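## Task

Push the operator panel key labelled CALL. The finished state must have the CALL lamp on and every other lamp off, and it must hold without the robot pressing or holding anything. Afterwards, release and back the gripper away.

## Robot and tools

Setup: one robot arm with a two-finger gripper stands at a table with an operator panel. The panel has four keys in a random order, and each key's name is printed next to it. A key's lamp turns on once the key has been pushed far enough. A gentle push does it, and a lamp cannot be switched off again, so pressing the wrong key spoils the goal. Nothing may be pushed or knocked off the table, because that ends the attempt. Something may occasionally give a short tug on a part the gripper holds.

Frame: every pose uses the scene frame. Its origin is on the table surface directly under the arm's base. +z is up, and +y is to the left for someone facing along +x. The base may be slightly tilted relative to the table. The reported hand position can be a little off, more so at long reach. The fingers point along the gripper's own +z axis and open and close along its y axis. end_effector_position is the point between the finger pads when they are shut, about 2 cm behind the fingertips. Closing the fingers pushes the tips roughly 10 mm further along gripper +z. Pressing a key with closed fingertips leading works well.

The row: every motion command is one row of 8 numbers in this order: x, y, z (metres, absolute target position in the scene frame), qw, qx, qy, qz (absolute target orientation quaternion, w first, scene frame), opening. The opening runs from -1 (closed) to +1 (fully open, 0.084 m). It is an absolute setting, not a change. To keep an orientation, repeat the same quaternion in every row rather than copying the reported one, which can drift.

execute_actions: takes actions, a list holding at most one item, plus an optional pictures flag. The forms are:
- An empty list, which only returns the current state.
- {"rows": [...], "steps": n}, with 1 to 15 rows and n at most 15 (default 15). Each step lasts 1/30 s and uses one row, and the final row repeats if there are fewer rows than steps.
- {"steps": n} alone, a wait of up to 300 steps counted from the previous result, so time spent replying is included.
A target more than 0.6 m away from the last reported position along any gripper axis makes the call refused, and then nothing is sent.

move: target is one 8-number row as above, an absolute pose. speed is the path's top speed in m/s, from 0.002 to 0.5 (default 0.25), and turning is capped at twice that value in rad/s. The path runs straight from the current pose for 0.5 to 10 s and does not stop for obstacles. The real gripper can trail the path, stray from it, or overshoot the speed, especially with the arm nearly straight. The opening is applied when the move begins. Contact is harder the faster the move and the deeper the target lies past the surface, so approach keys slowly and aim only a few millimetres past them. The result line 'move:' reports how the move ended: done means at rest near the target. Other endings are off_target, moving, held (a check blocked the final step) or fault. It also reports the limits that acted: paced means the pose was clipped, and held means some steps were blocked, after which the arm may jump faster than speed. The distance to the target is also shown.

wait: seconds from 0 to 10. The robot receives nothing new during it.

zoom_image: camera (cam_high, cam_low or cam_wrist) and region [x0, y0, x1, y1] in pixels of that camera's latest image, with (0,0) at the top left and the region at most 504x504. Each image is 896x504. It is useful for reading key labels and lamps.

finished_scene: scene is the number of the current scene. It should be called only once the correct lamp is lit and the gripper has pulled away.

Controller behaviour: on every step the commanded pose is limited to 70 mm and 16 degrees from the measured pose. Damped inverse kinematics then follows it, with position taking priority over orientation. After an action the arm only continues to the last clipped pose, so a distant target can take several actions. Compare the reported pose, and the 'Hand target' line, against the intended one. The simulation keeps running while a reply is being written.

Result lines: the state line gives end_effector_position, end_effector_quat_wxyz and velocities. grip_measured is the actual finger opening on the -1..1 scale. 'pose unreachable' and HELD mark steps where the clearance check (which treats the mount under the base as part of the arm) changed or blocked the command. Joint torques carry offsets and noise and are never zero.

Hazards: a TORQUE FAULT occurs when contact torque reaches a joint's limit (N m: waist 54.6, shoulder 54.6, elbow 45.5, forearm roll 24.5, wrist pitch 17.2, wrist roll 17.2). The arm then backs off, freezes for 10 s and skips the rest of the call. Motors warm up under load: a MOTOR HOT warning appears at 65 °C, and at 80 °C an OVER-TEMPERATURE FAULT applies the brakes until they cool. Joint ranges in rad, from the base outward: waist ±6.283, shoulder ±2.304, elbow -4.224 to 0.061, forearm roll ±6.283, wrist pitch ±2.164, wrist roll ±6.283. Avoid slamming into the panel, pressing hard or long, and bumping neighbouring keys.

Each tool is called after "Call:" by a JSON object that holds its "fn" and its "kwargs".

## Session

Call:
{"fn": "execute_actions", "kwargs": {"actions": []}}

Scene clock: 0.00 s of 7200.00 s.
end_effector_position=(+0.1491, -0.3734, +0.2456) grip_measured=+1.00 end_effector_quat_wxyz=(+0.018, +0.899, +0.436, +0.041) end_effector_velocity=(+0.000, +0.001, -0.001) end_effector_angular_velocity=(+0.001, +0.000, -0.000)
Joint positions: [-1.438 -1.416 -1.217  0.971 -0.63   3.031  0.084]
Joint velocities: [ 0.001 -0.     0.001  0.001  0.    -0.     0.   ]
Joint torques (N m, as the arm reports them, + toward a larger angle): no reading
Hand target: +0.149, -0.373, +0.246; +0.018, +0.899, +0.436, +0.041

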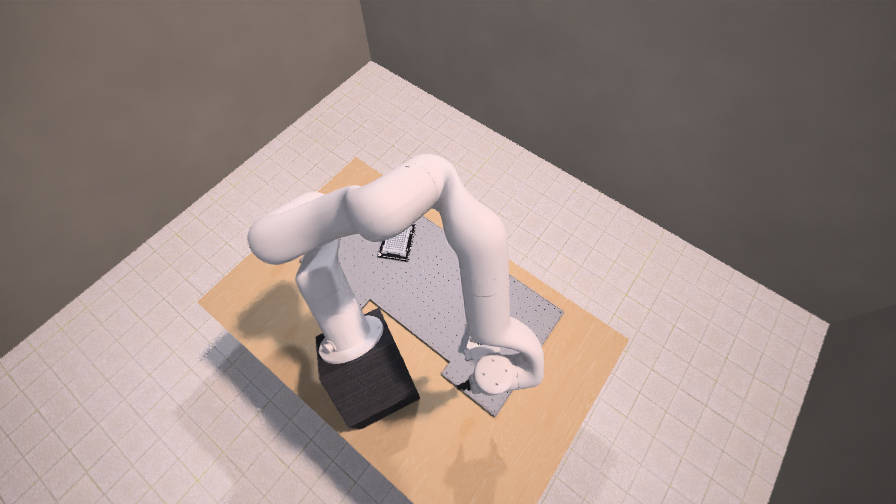

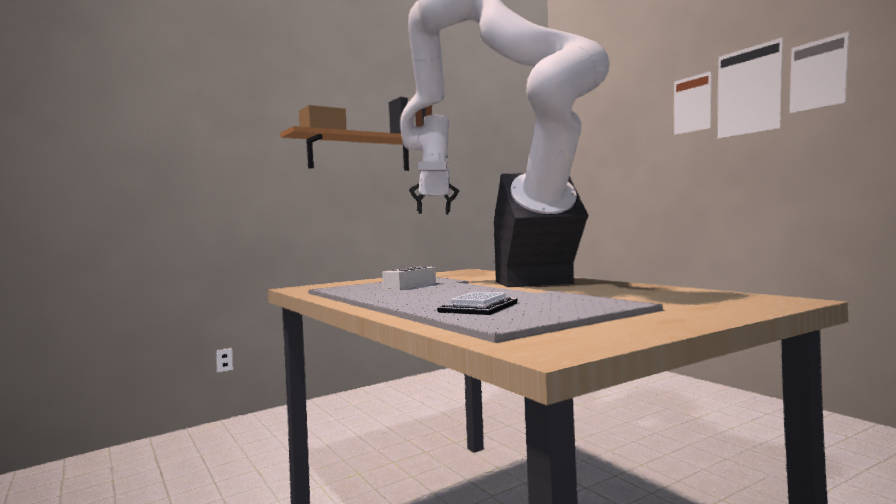

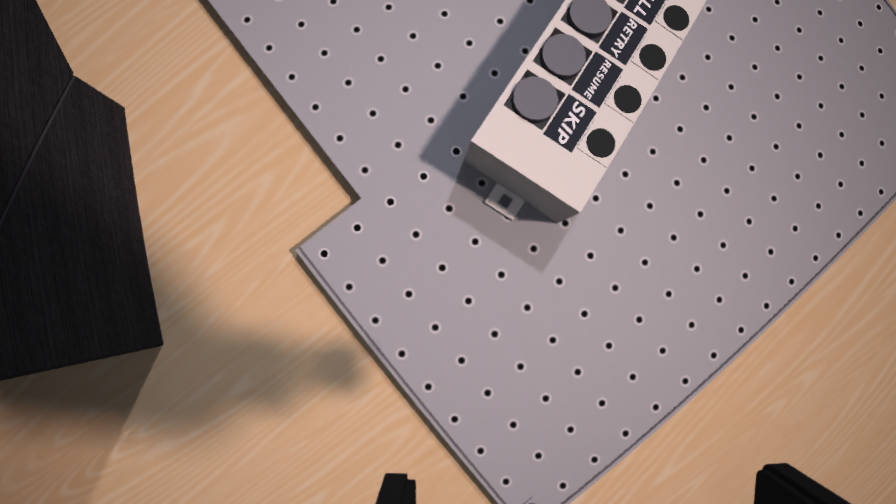

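Call:
{"fn": "move", "kwargs": {"target": [0.26,-0.28,0.2,0,0.9,0.436,0,-1]}}

Scene clock: 6.70 s of 7200.00 s.
end_effector_position=(+0.2601, -0.2798, +0.1996) grip_measured=-1.00 end_effector_quat_wxyz=(-0.000, +0.900, +0.436, +0.001) end_effector_velocity=(+0.004, -0.001, +0.000) end_effector_angular_velocity=(-0.006, -0.002, +0.001)
Joint positions: [-1.078 -1.254 -1.015  1.313 -0.621  2.999  0.   ]
Joint velocities: [ 0.006  0.003 -0.002  0.009  0.    -0.002  0.   ]
Joint torques (N m, as the arm reports them, + toward a larger angle): [-32.86  22.01 -11.33   0.58  -0.44  -0.54]
Hand target: +0.260, -0.280, +0.200; -0.000, +0.900, +0.436, +0.001
Off the commanded pose: 0.000 m, 0 deg.
After step 90, 2.37 s passed at rest.
move: done

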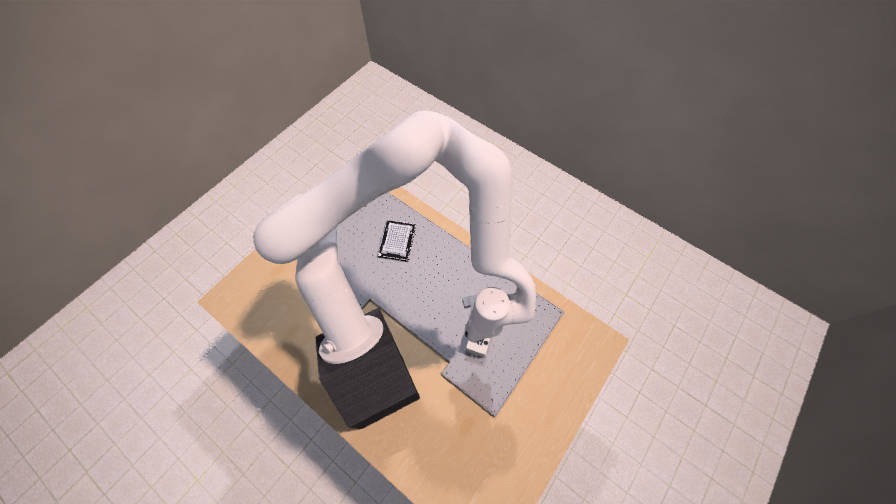

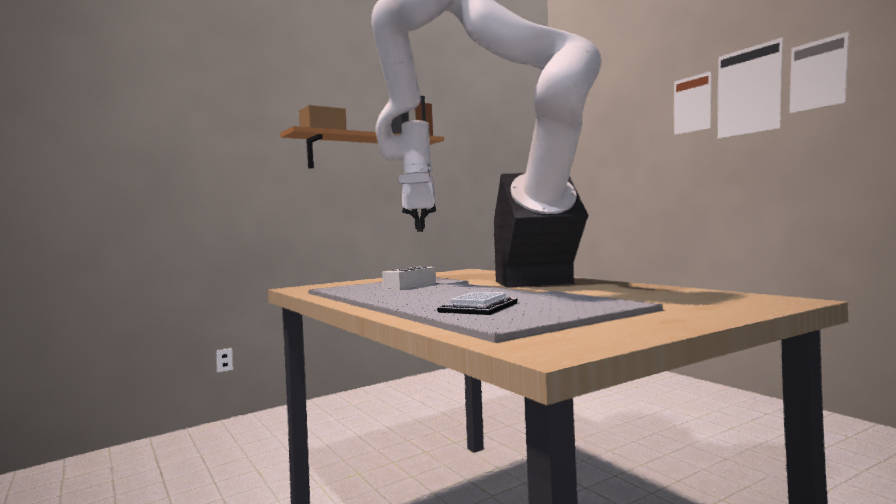

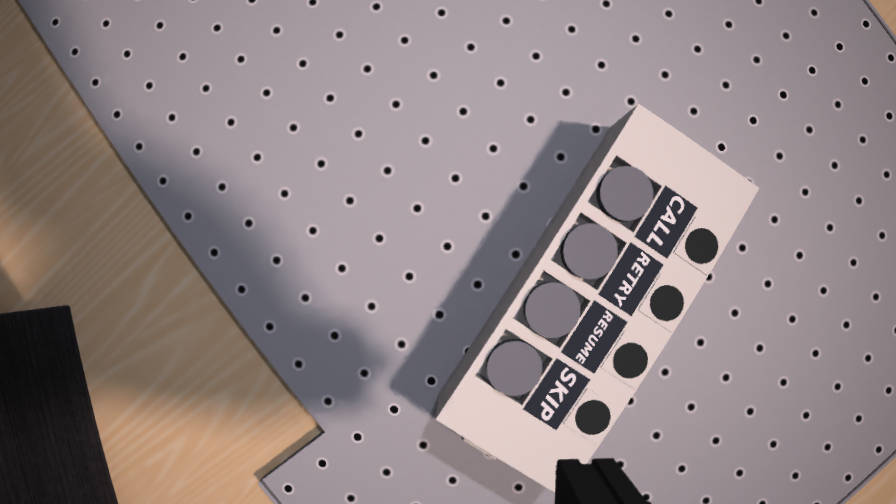

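Call:
{"fn": "move", "kwargs": {"target": [0.34,-0.24,0.12,0,0.9,0.436,0,-1]}}

Scene clock: 14.20 s of 7200.00 s.
end_effector_position=(+0.3401, -0.2396, +0.1200) grip_measured=-1.00 end_effector_quat_wxyz=(-0.000, +0.900, +0.436, +0.000) end_effector_velocity=(+0.001, +0.001, -0.002) end_effector_angular_velocity=(-0.000, +0.001, +0.001)
Joint positions: [-0.794 -1.292 -1.064  1.585 -0.687  3.004  0.   ]
Joint velocities: [ 0.005 -0.001 -0.002  0.004 -0.     0.     0.   ]
Joint torques (N m, as the arm reports them, + toward a larger angle): [-36.6   23.68  -7.35   0.64  -0.63  -0.62]
Hand target: +0.340, -0.240, +0.120; -0.000, +0.900, +0.436, +0.000
Off the commanded pose: 0.000 m, 0 deg.
After step 90, 3.30 s passed at rest.
move: done

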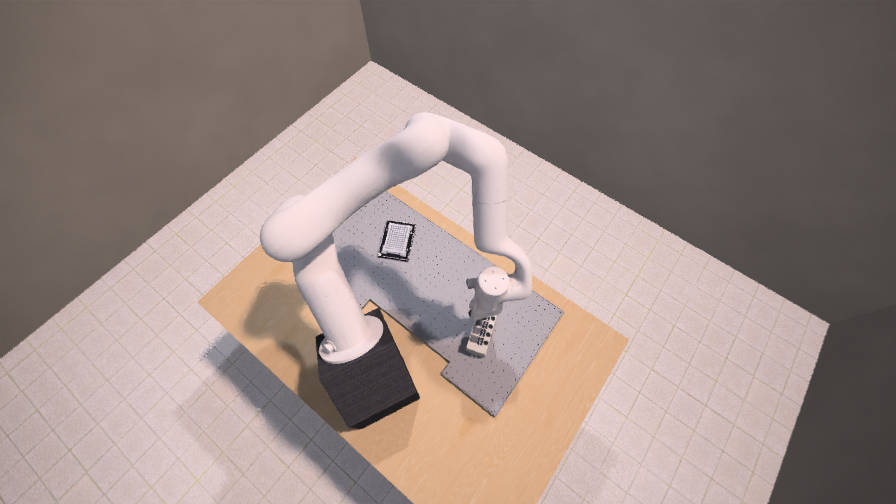

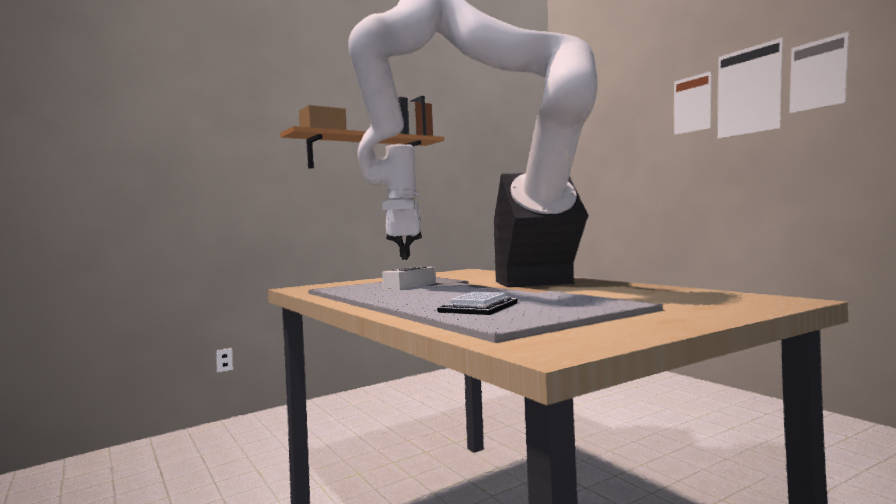

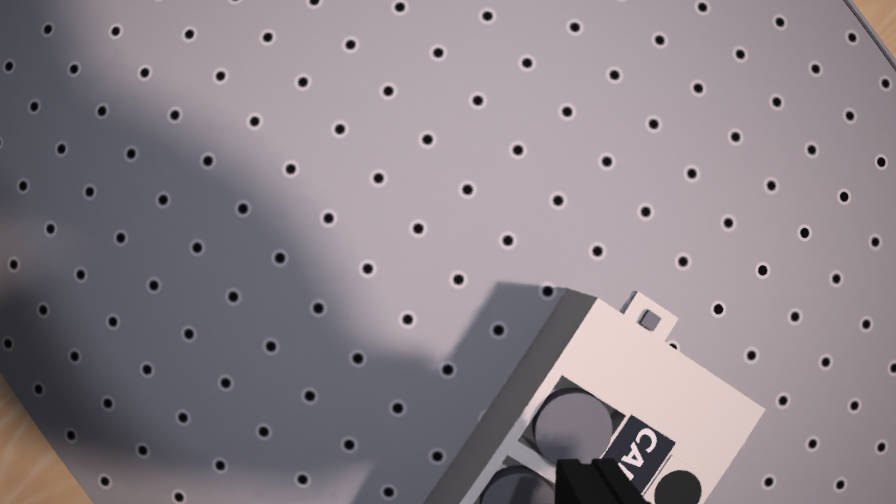

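Call:
{"fn": "move", "kwargs": {"target": [0.349,-0.233,0.098,0,0.9,0.436,0,-1], "speed": 0.08}}

Call:
{"fn": "zoom_image", "kwargs": {"camera": "cam_low", "region": [360,230,460,300]}}

Call:
{"fn": "zoom_image", "kwargs": {"camera": "cam_high", "region": [430,270,550,370]}}

Scene clock: 22.30 s of 7200.00 s.
end_effector_position=(+0.3490, -0.2330, +0.0982) grip_measured=-1.00 end_effector_quat_wxyz=(-0.000, +0.900, +0.436, +0.000) end_effector_velocity=(+0.001, +0.000, -0.002) end_effector_angular_velocity=(-0.001, -0.001, -0.001)
Joint positions: [-0.742 -1.318 -1.083  1.644 -0.698  2.995  0.   ]
Joint velocities: [ 0.005 -0.003 -0.003  0.006 -0.001 -0.001  0.   ]
Joint torques (N m, as the arm reports them, + toward a larger angle): [-38.07  21.83  -7.43   0.66  -0.83  -0.52]
Hand target: +0.349, -0.233, +0.098; -0.000, +0.900, +0.436, +0.000
Off the commanded pose: 0.000 m, 0 deg.
After step 90, 4.20 s passed at rest.
move: done

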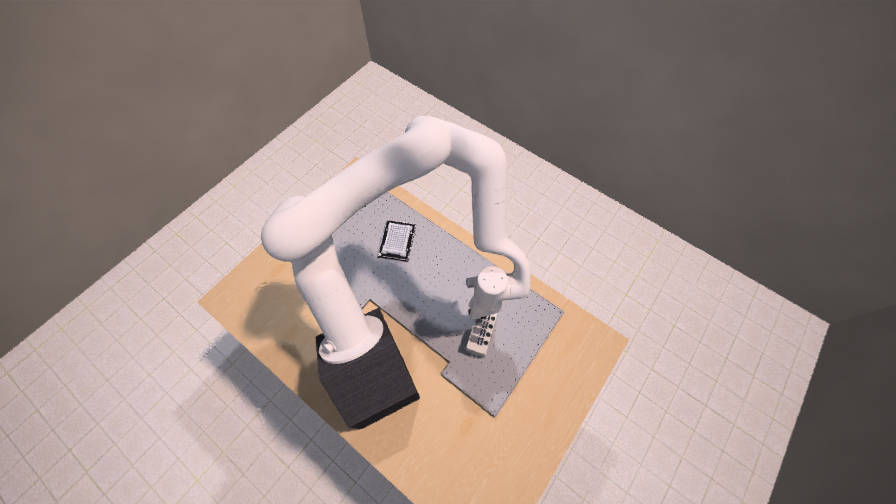

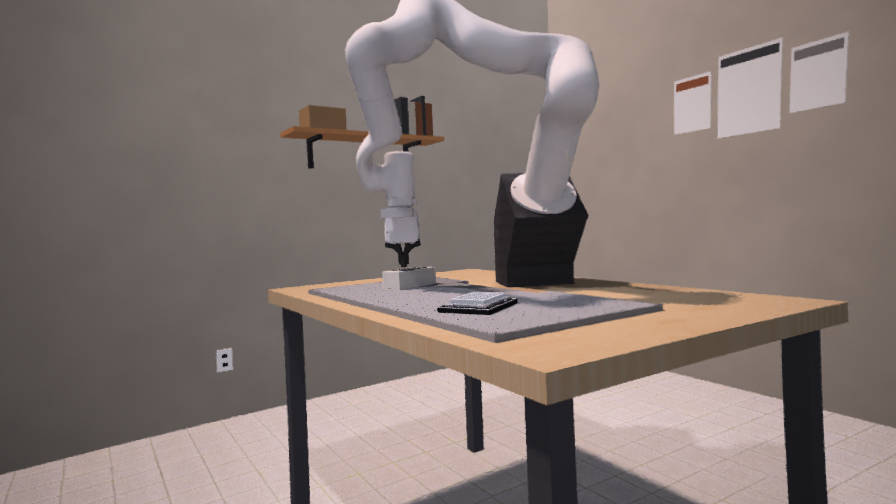

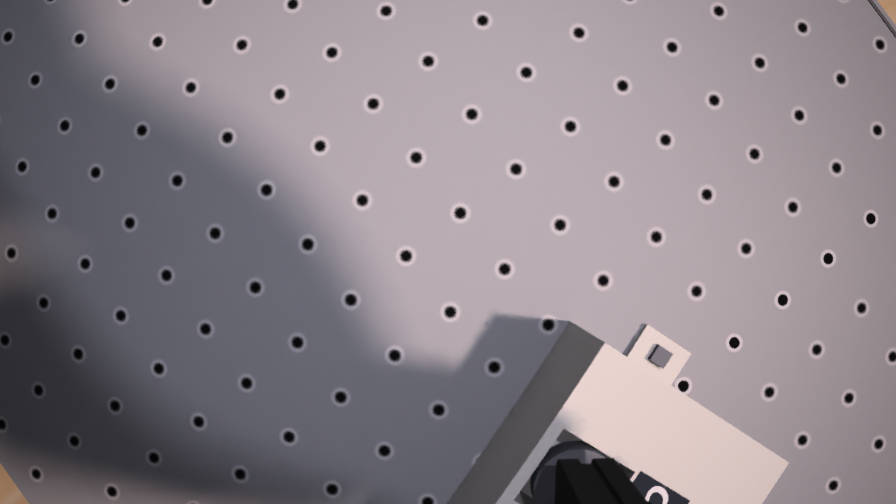

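Region (360, 230, 460, 300) of cam_low's 896x504 image, scaled by 5.040, with more detail than that image has; it fills the top 353 rows of this view, and the rest is white.

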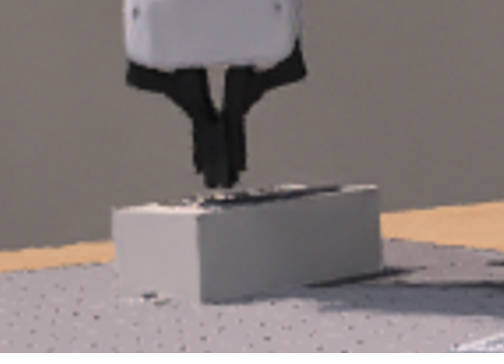

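Region (430, 270, 550, 370) of cam_high's 896x504 image, scaled by 4.200, with more detail than that image has.

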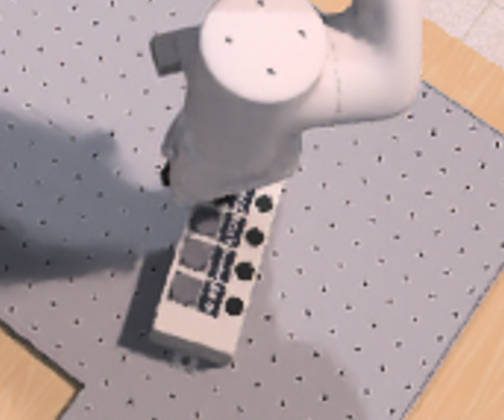

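Call:
{"fn": "move", "kwargs": {"target": [0.349,-0.233,0.087,0,0.9,0.436,0,-1], "speed": 0.015}}

Scene clock: 25.53 s of 7200.00 s.
end_effector_position=(+0.3490, -0.2330, +0.0873) grip_measured=-1.00 end_effector_quat_wxyz=(-0.000, +0.900, +0.436, +0.000) end_effector_velocity=(-0.000, +0.000, -0.003) end_effector_angular_velocity=(+0.001, +0.001, +0.001)
Joint positions: [-0.725 -1.338 -1.097  1.668 -0.703  2.984  0.   ]
Joint velocities: [ 0.004 -0.005 -0.003  0.004 -0.001 -0.003  0.   ]
Joint torques (N m, as the arm reports them, + toward a larger angle): [-39.56  22.    -8.27   2.29  -0.97  -0.74]
Hand target: +0.349, -0.233, +0.087; -0.000, +0.900, +0.436, +0.000
Off the commanded pose: 0.000 m, 0 deg.
move: done

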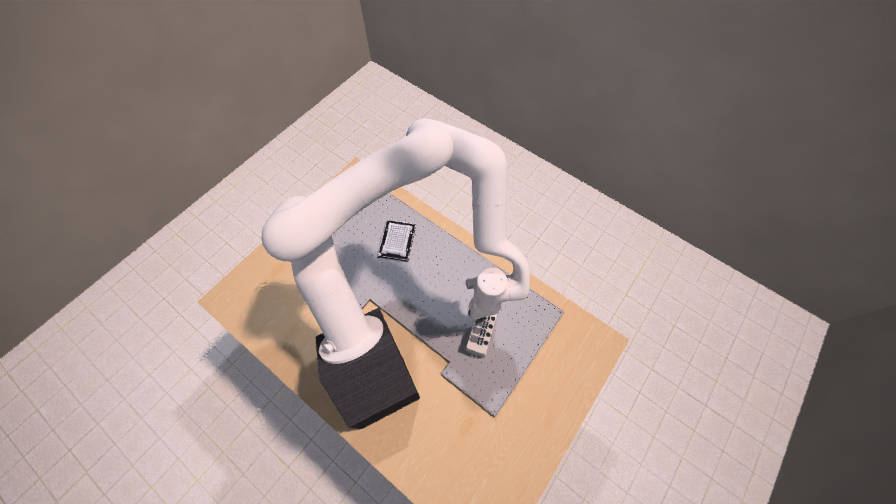

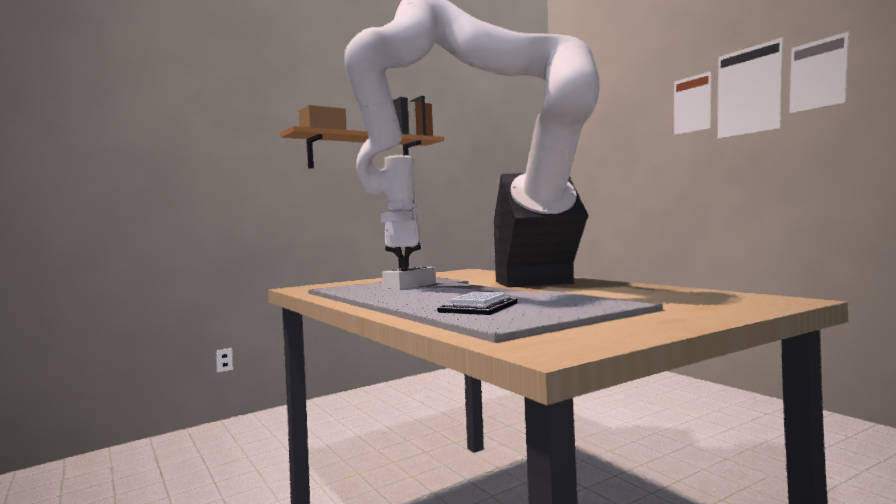

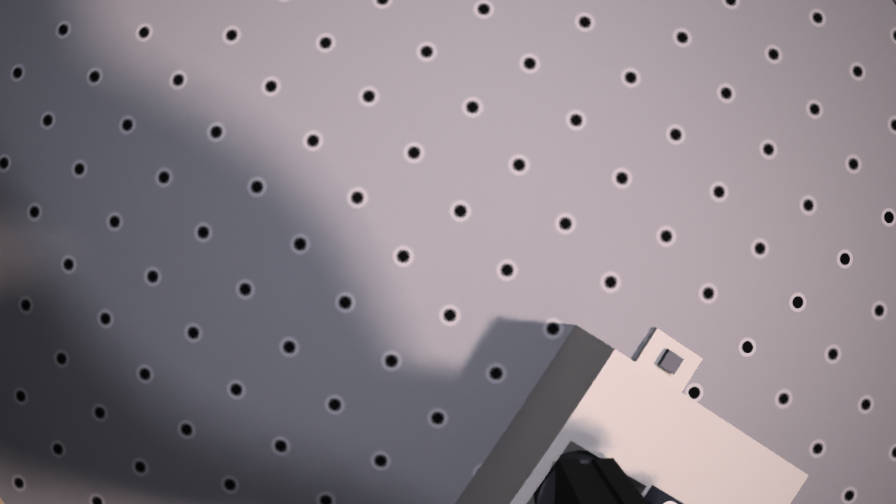

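Call:
{"fn": "move", "kwargs": {"target": [0.349,-0.233,0.083,0,0.9,0.436,0,-1], "speed": 0.008}}

Scene clock: 28.87 s of 7200.00 s.
end_effector_position=(+0.3495, -0.2333, +0.0847) grip_measured=-1.00 end_effector_quat_wxyz=(+0.001, +0.900, +0.436, +0.000) end_effector_velocity=(+0.001, -0.001, -0.000) end_effector_angular_velocity=(-0.004, -0.003, -0.002)
Joint positions: [-0.721 -1.343 -1.1    1.676 -0.704  2.981  0.   ]
Joint velocities: [ 0.    -0.001 -0.002  0.007  0.    -0.002  0.   ]
Joint torques (N m, as the arm reports them, + toward a larger angle): [ -5.65  -0.28 -15.15   6.54  -0.78  -0.92]
Hand target: +0.349, -0.233, +0.083; -0.000, +0.900, +0.436, +0.000
Off the commanded pose: 0.002 m, 0 deg.
move: done

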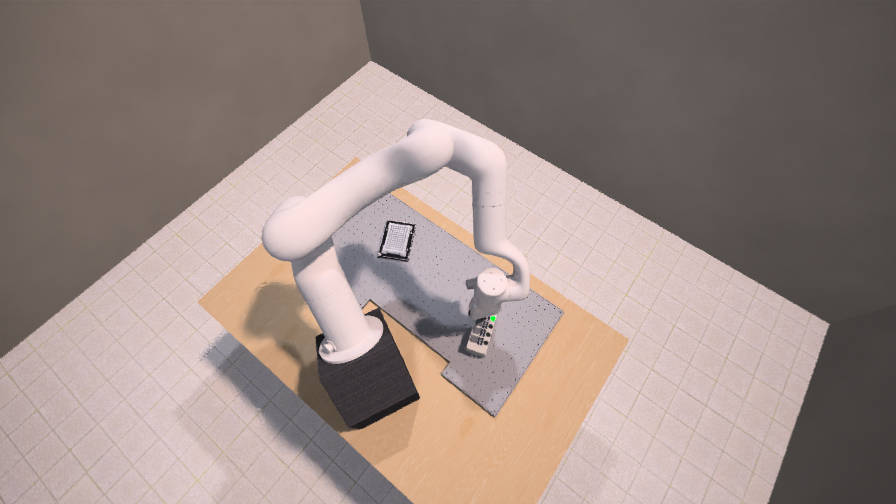

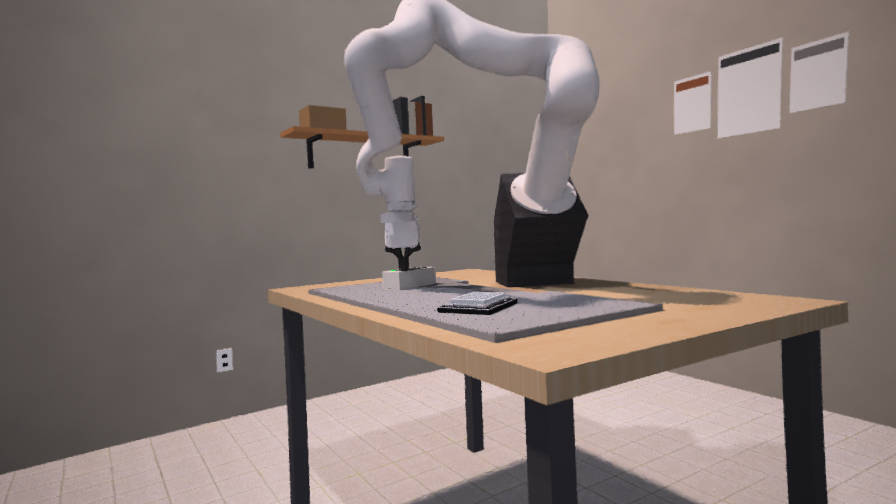

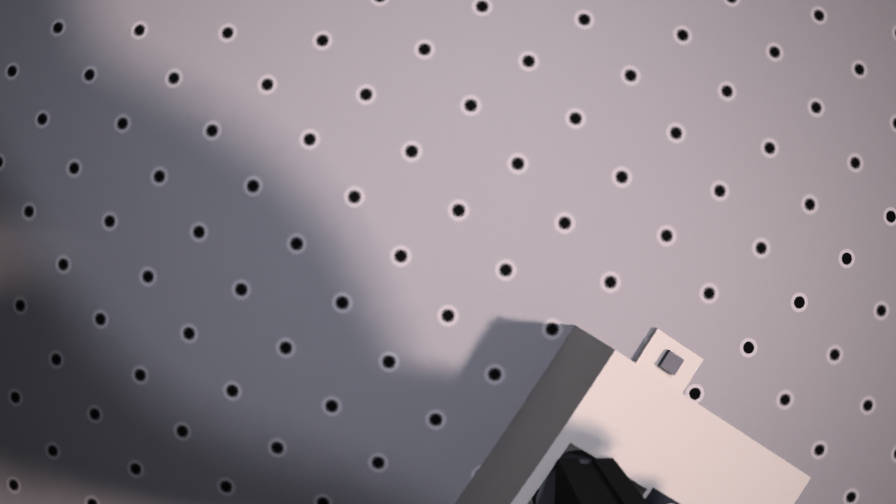

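Call:
{"fn": "move", "kwargs": {"target": [0.349,-0.233,0.2,0,0.9,0.436,0,-1]}}

Call:
{"fn": "finished_scene", "kwargs": {"scene": 1}}

Scene clock: 33.13 s of 7200.00 s.
end_effector_position=(+0.3486, -0.2330, +0.1998) grip_measured=-1.00 end_effector_quat_wxyz=(+0.000, +0.900, +0.436, -0.000) end_effector_velocity=(+0.001, -0.000, +0.003) end_effector_angular_velocity=(+0.001, +0.000, +0.000)
Joint positions: [-0.889 -1.126 -0.989  1.377 -0.676  3.152  0.   ]
Joint velocities: [-0.003  0.006 -0.001 -0.012 -0.001  0.01   0.   ]
Joint torques (N m, as the arm reports them, + toward a larger angle): [-36.32  21.89 -10.78   0.76  -0.76  -0.54]
Hand target: +0.349, -0.233, +0.200; -0.000, +0.900, +0.436, -0.000
Off the commanded pose: 0.000 m, 0 deg.
After step 90, 0.10 s passed at rest.
move: done

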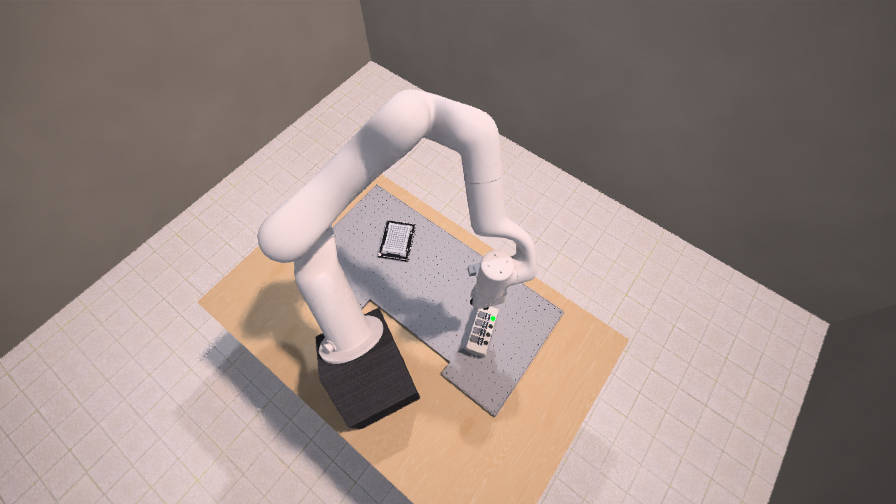

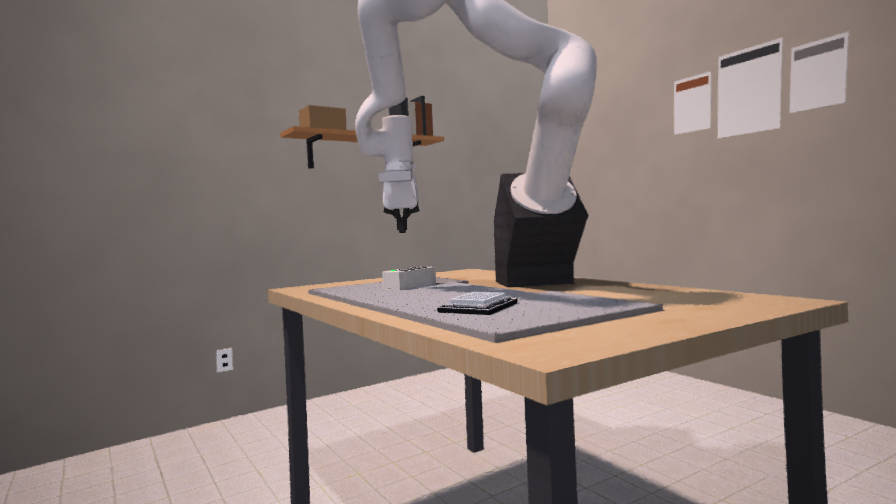

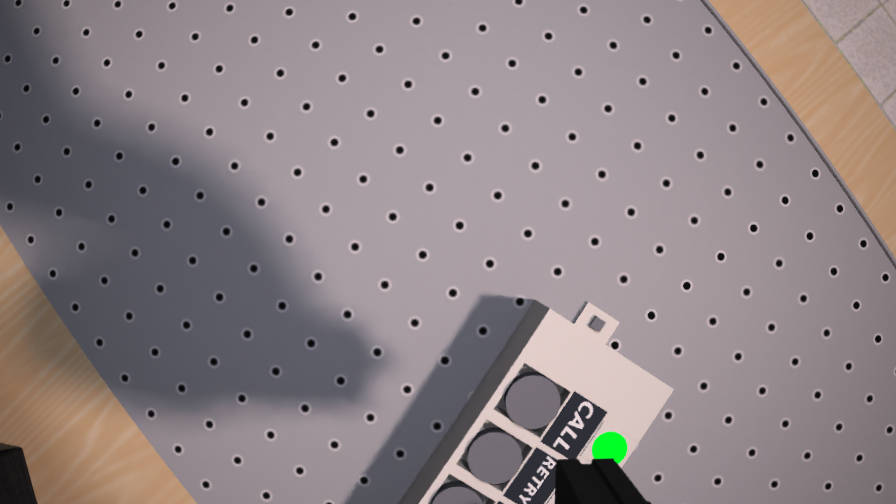

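The scene is finished: the task was done.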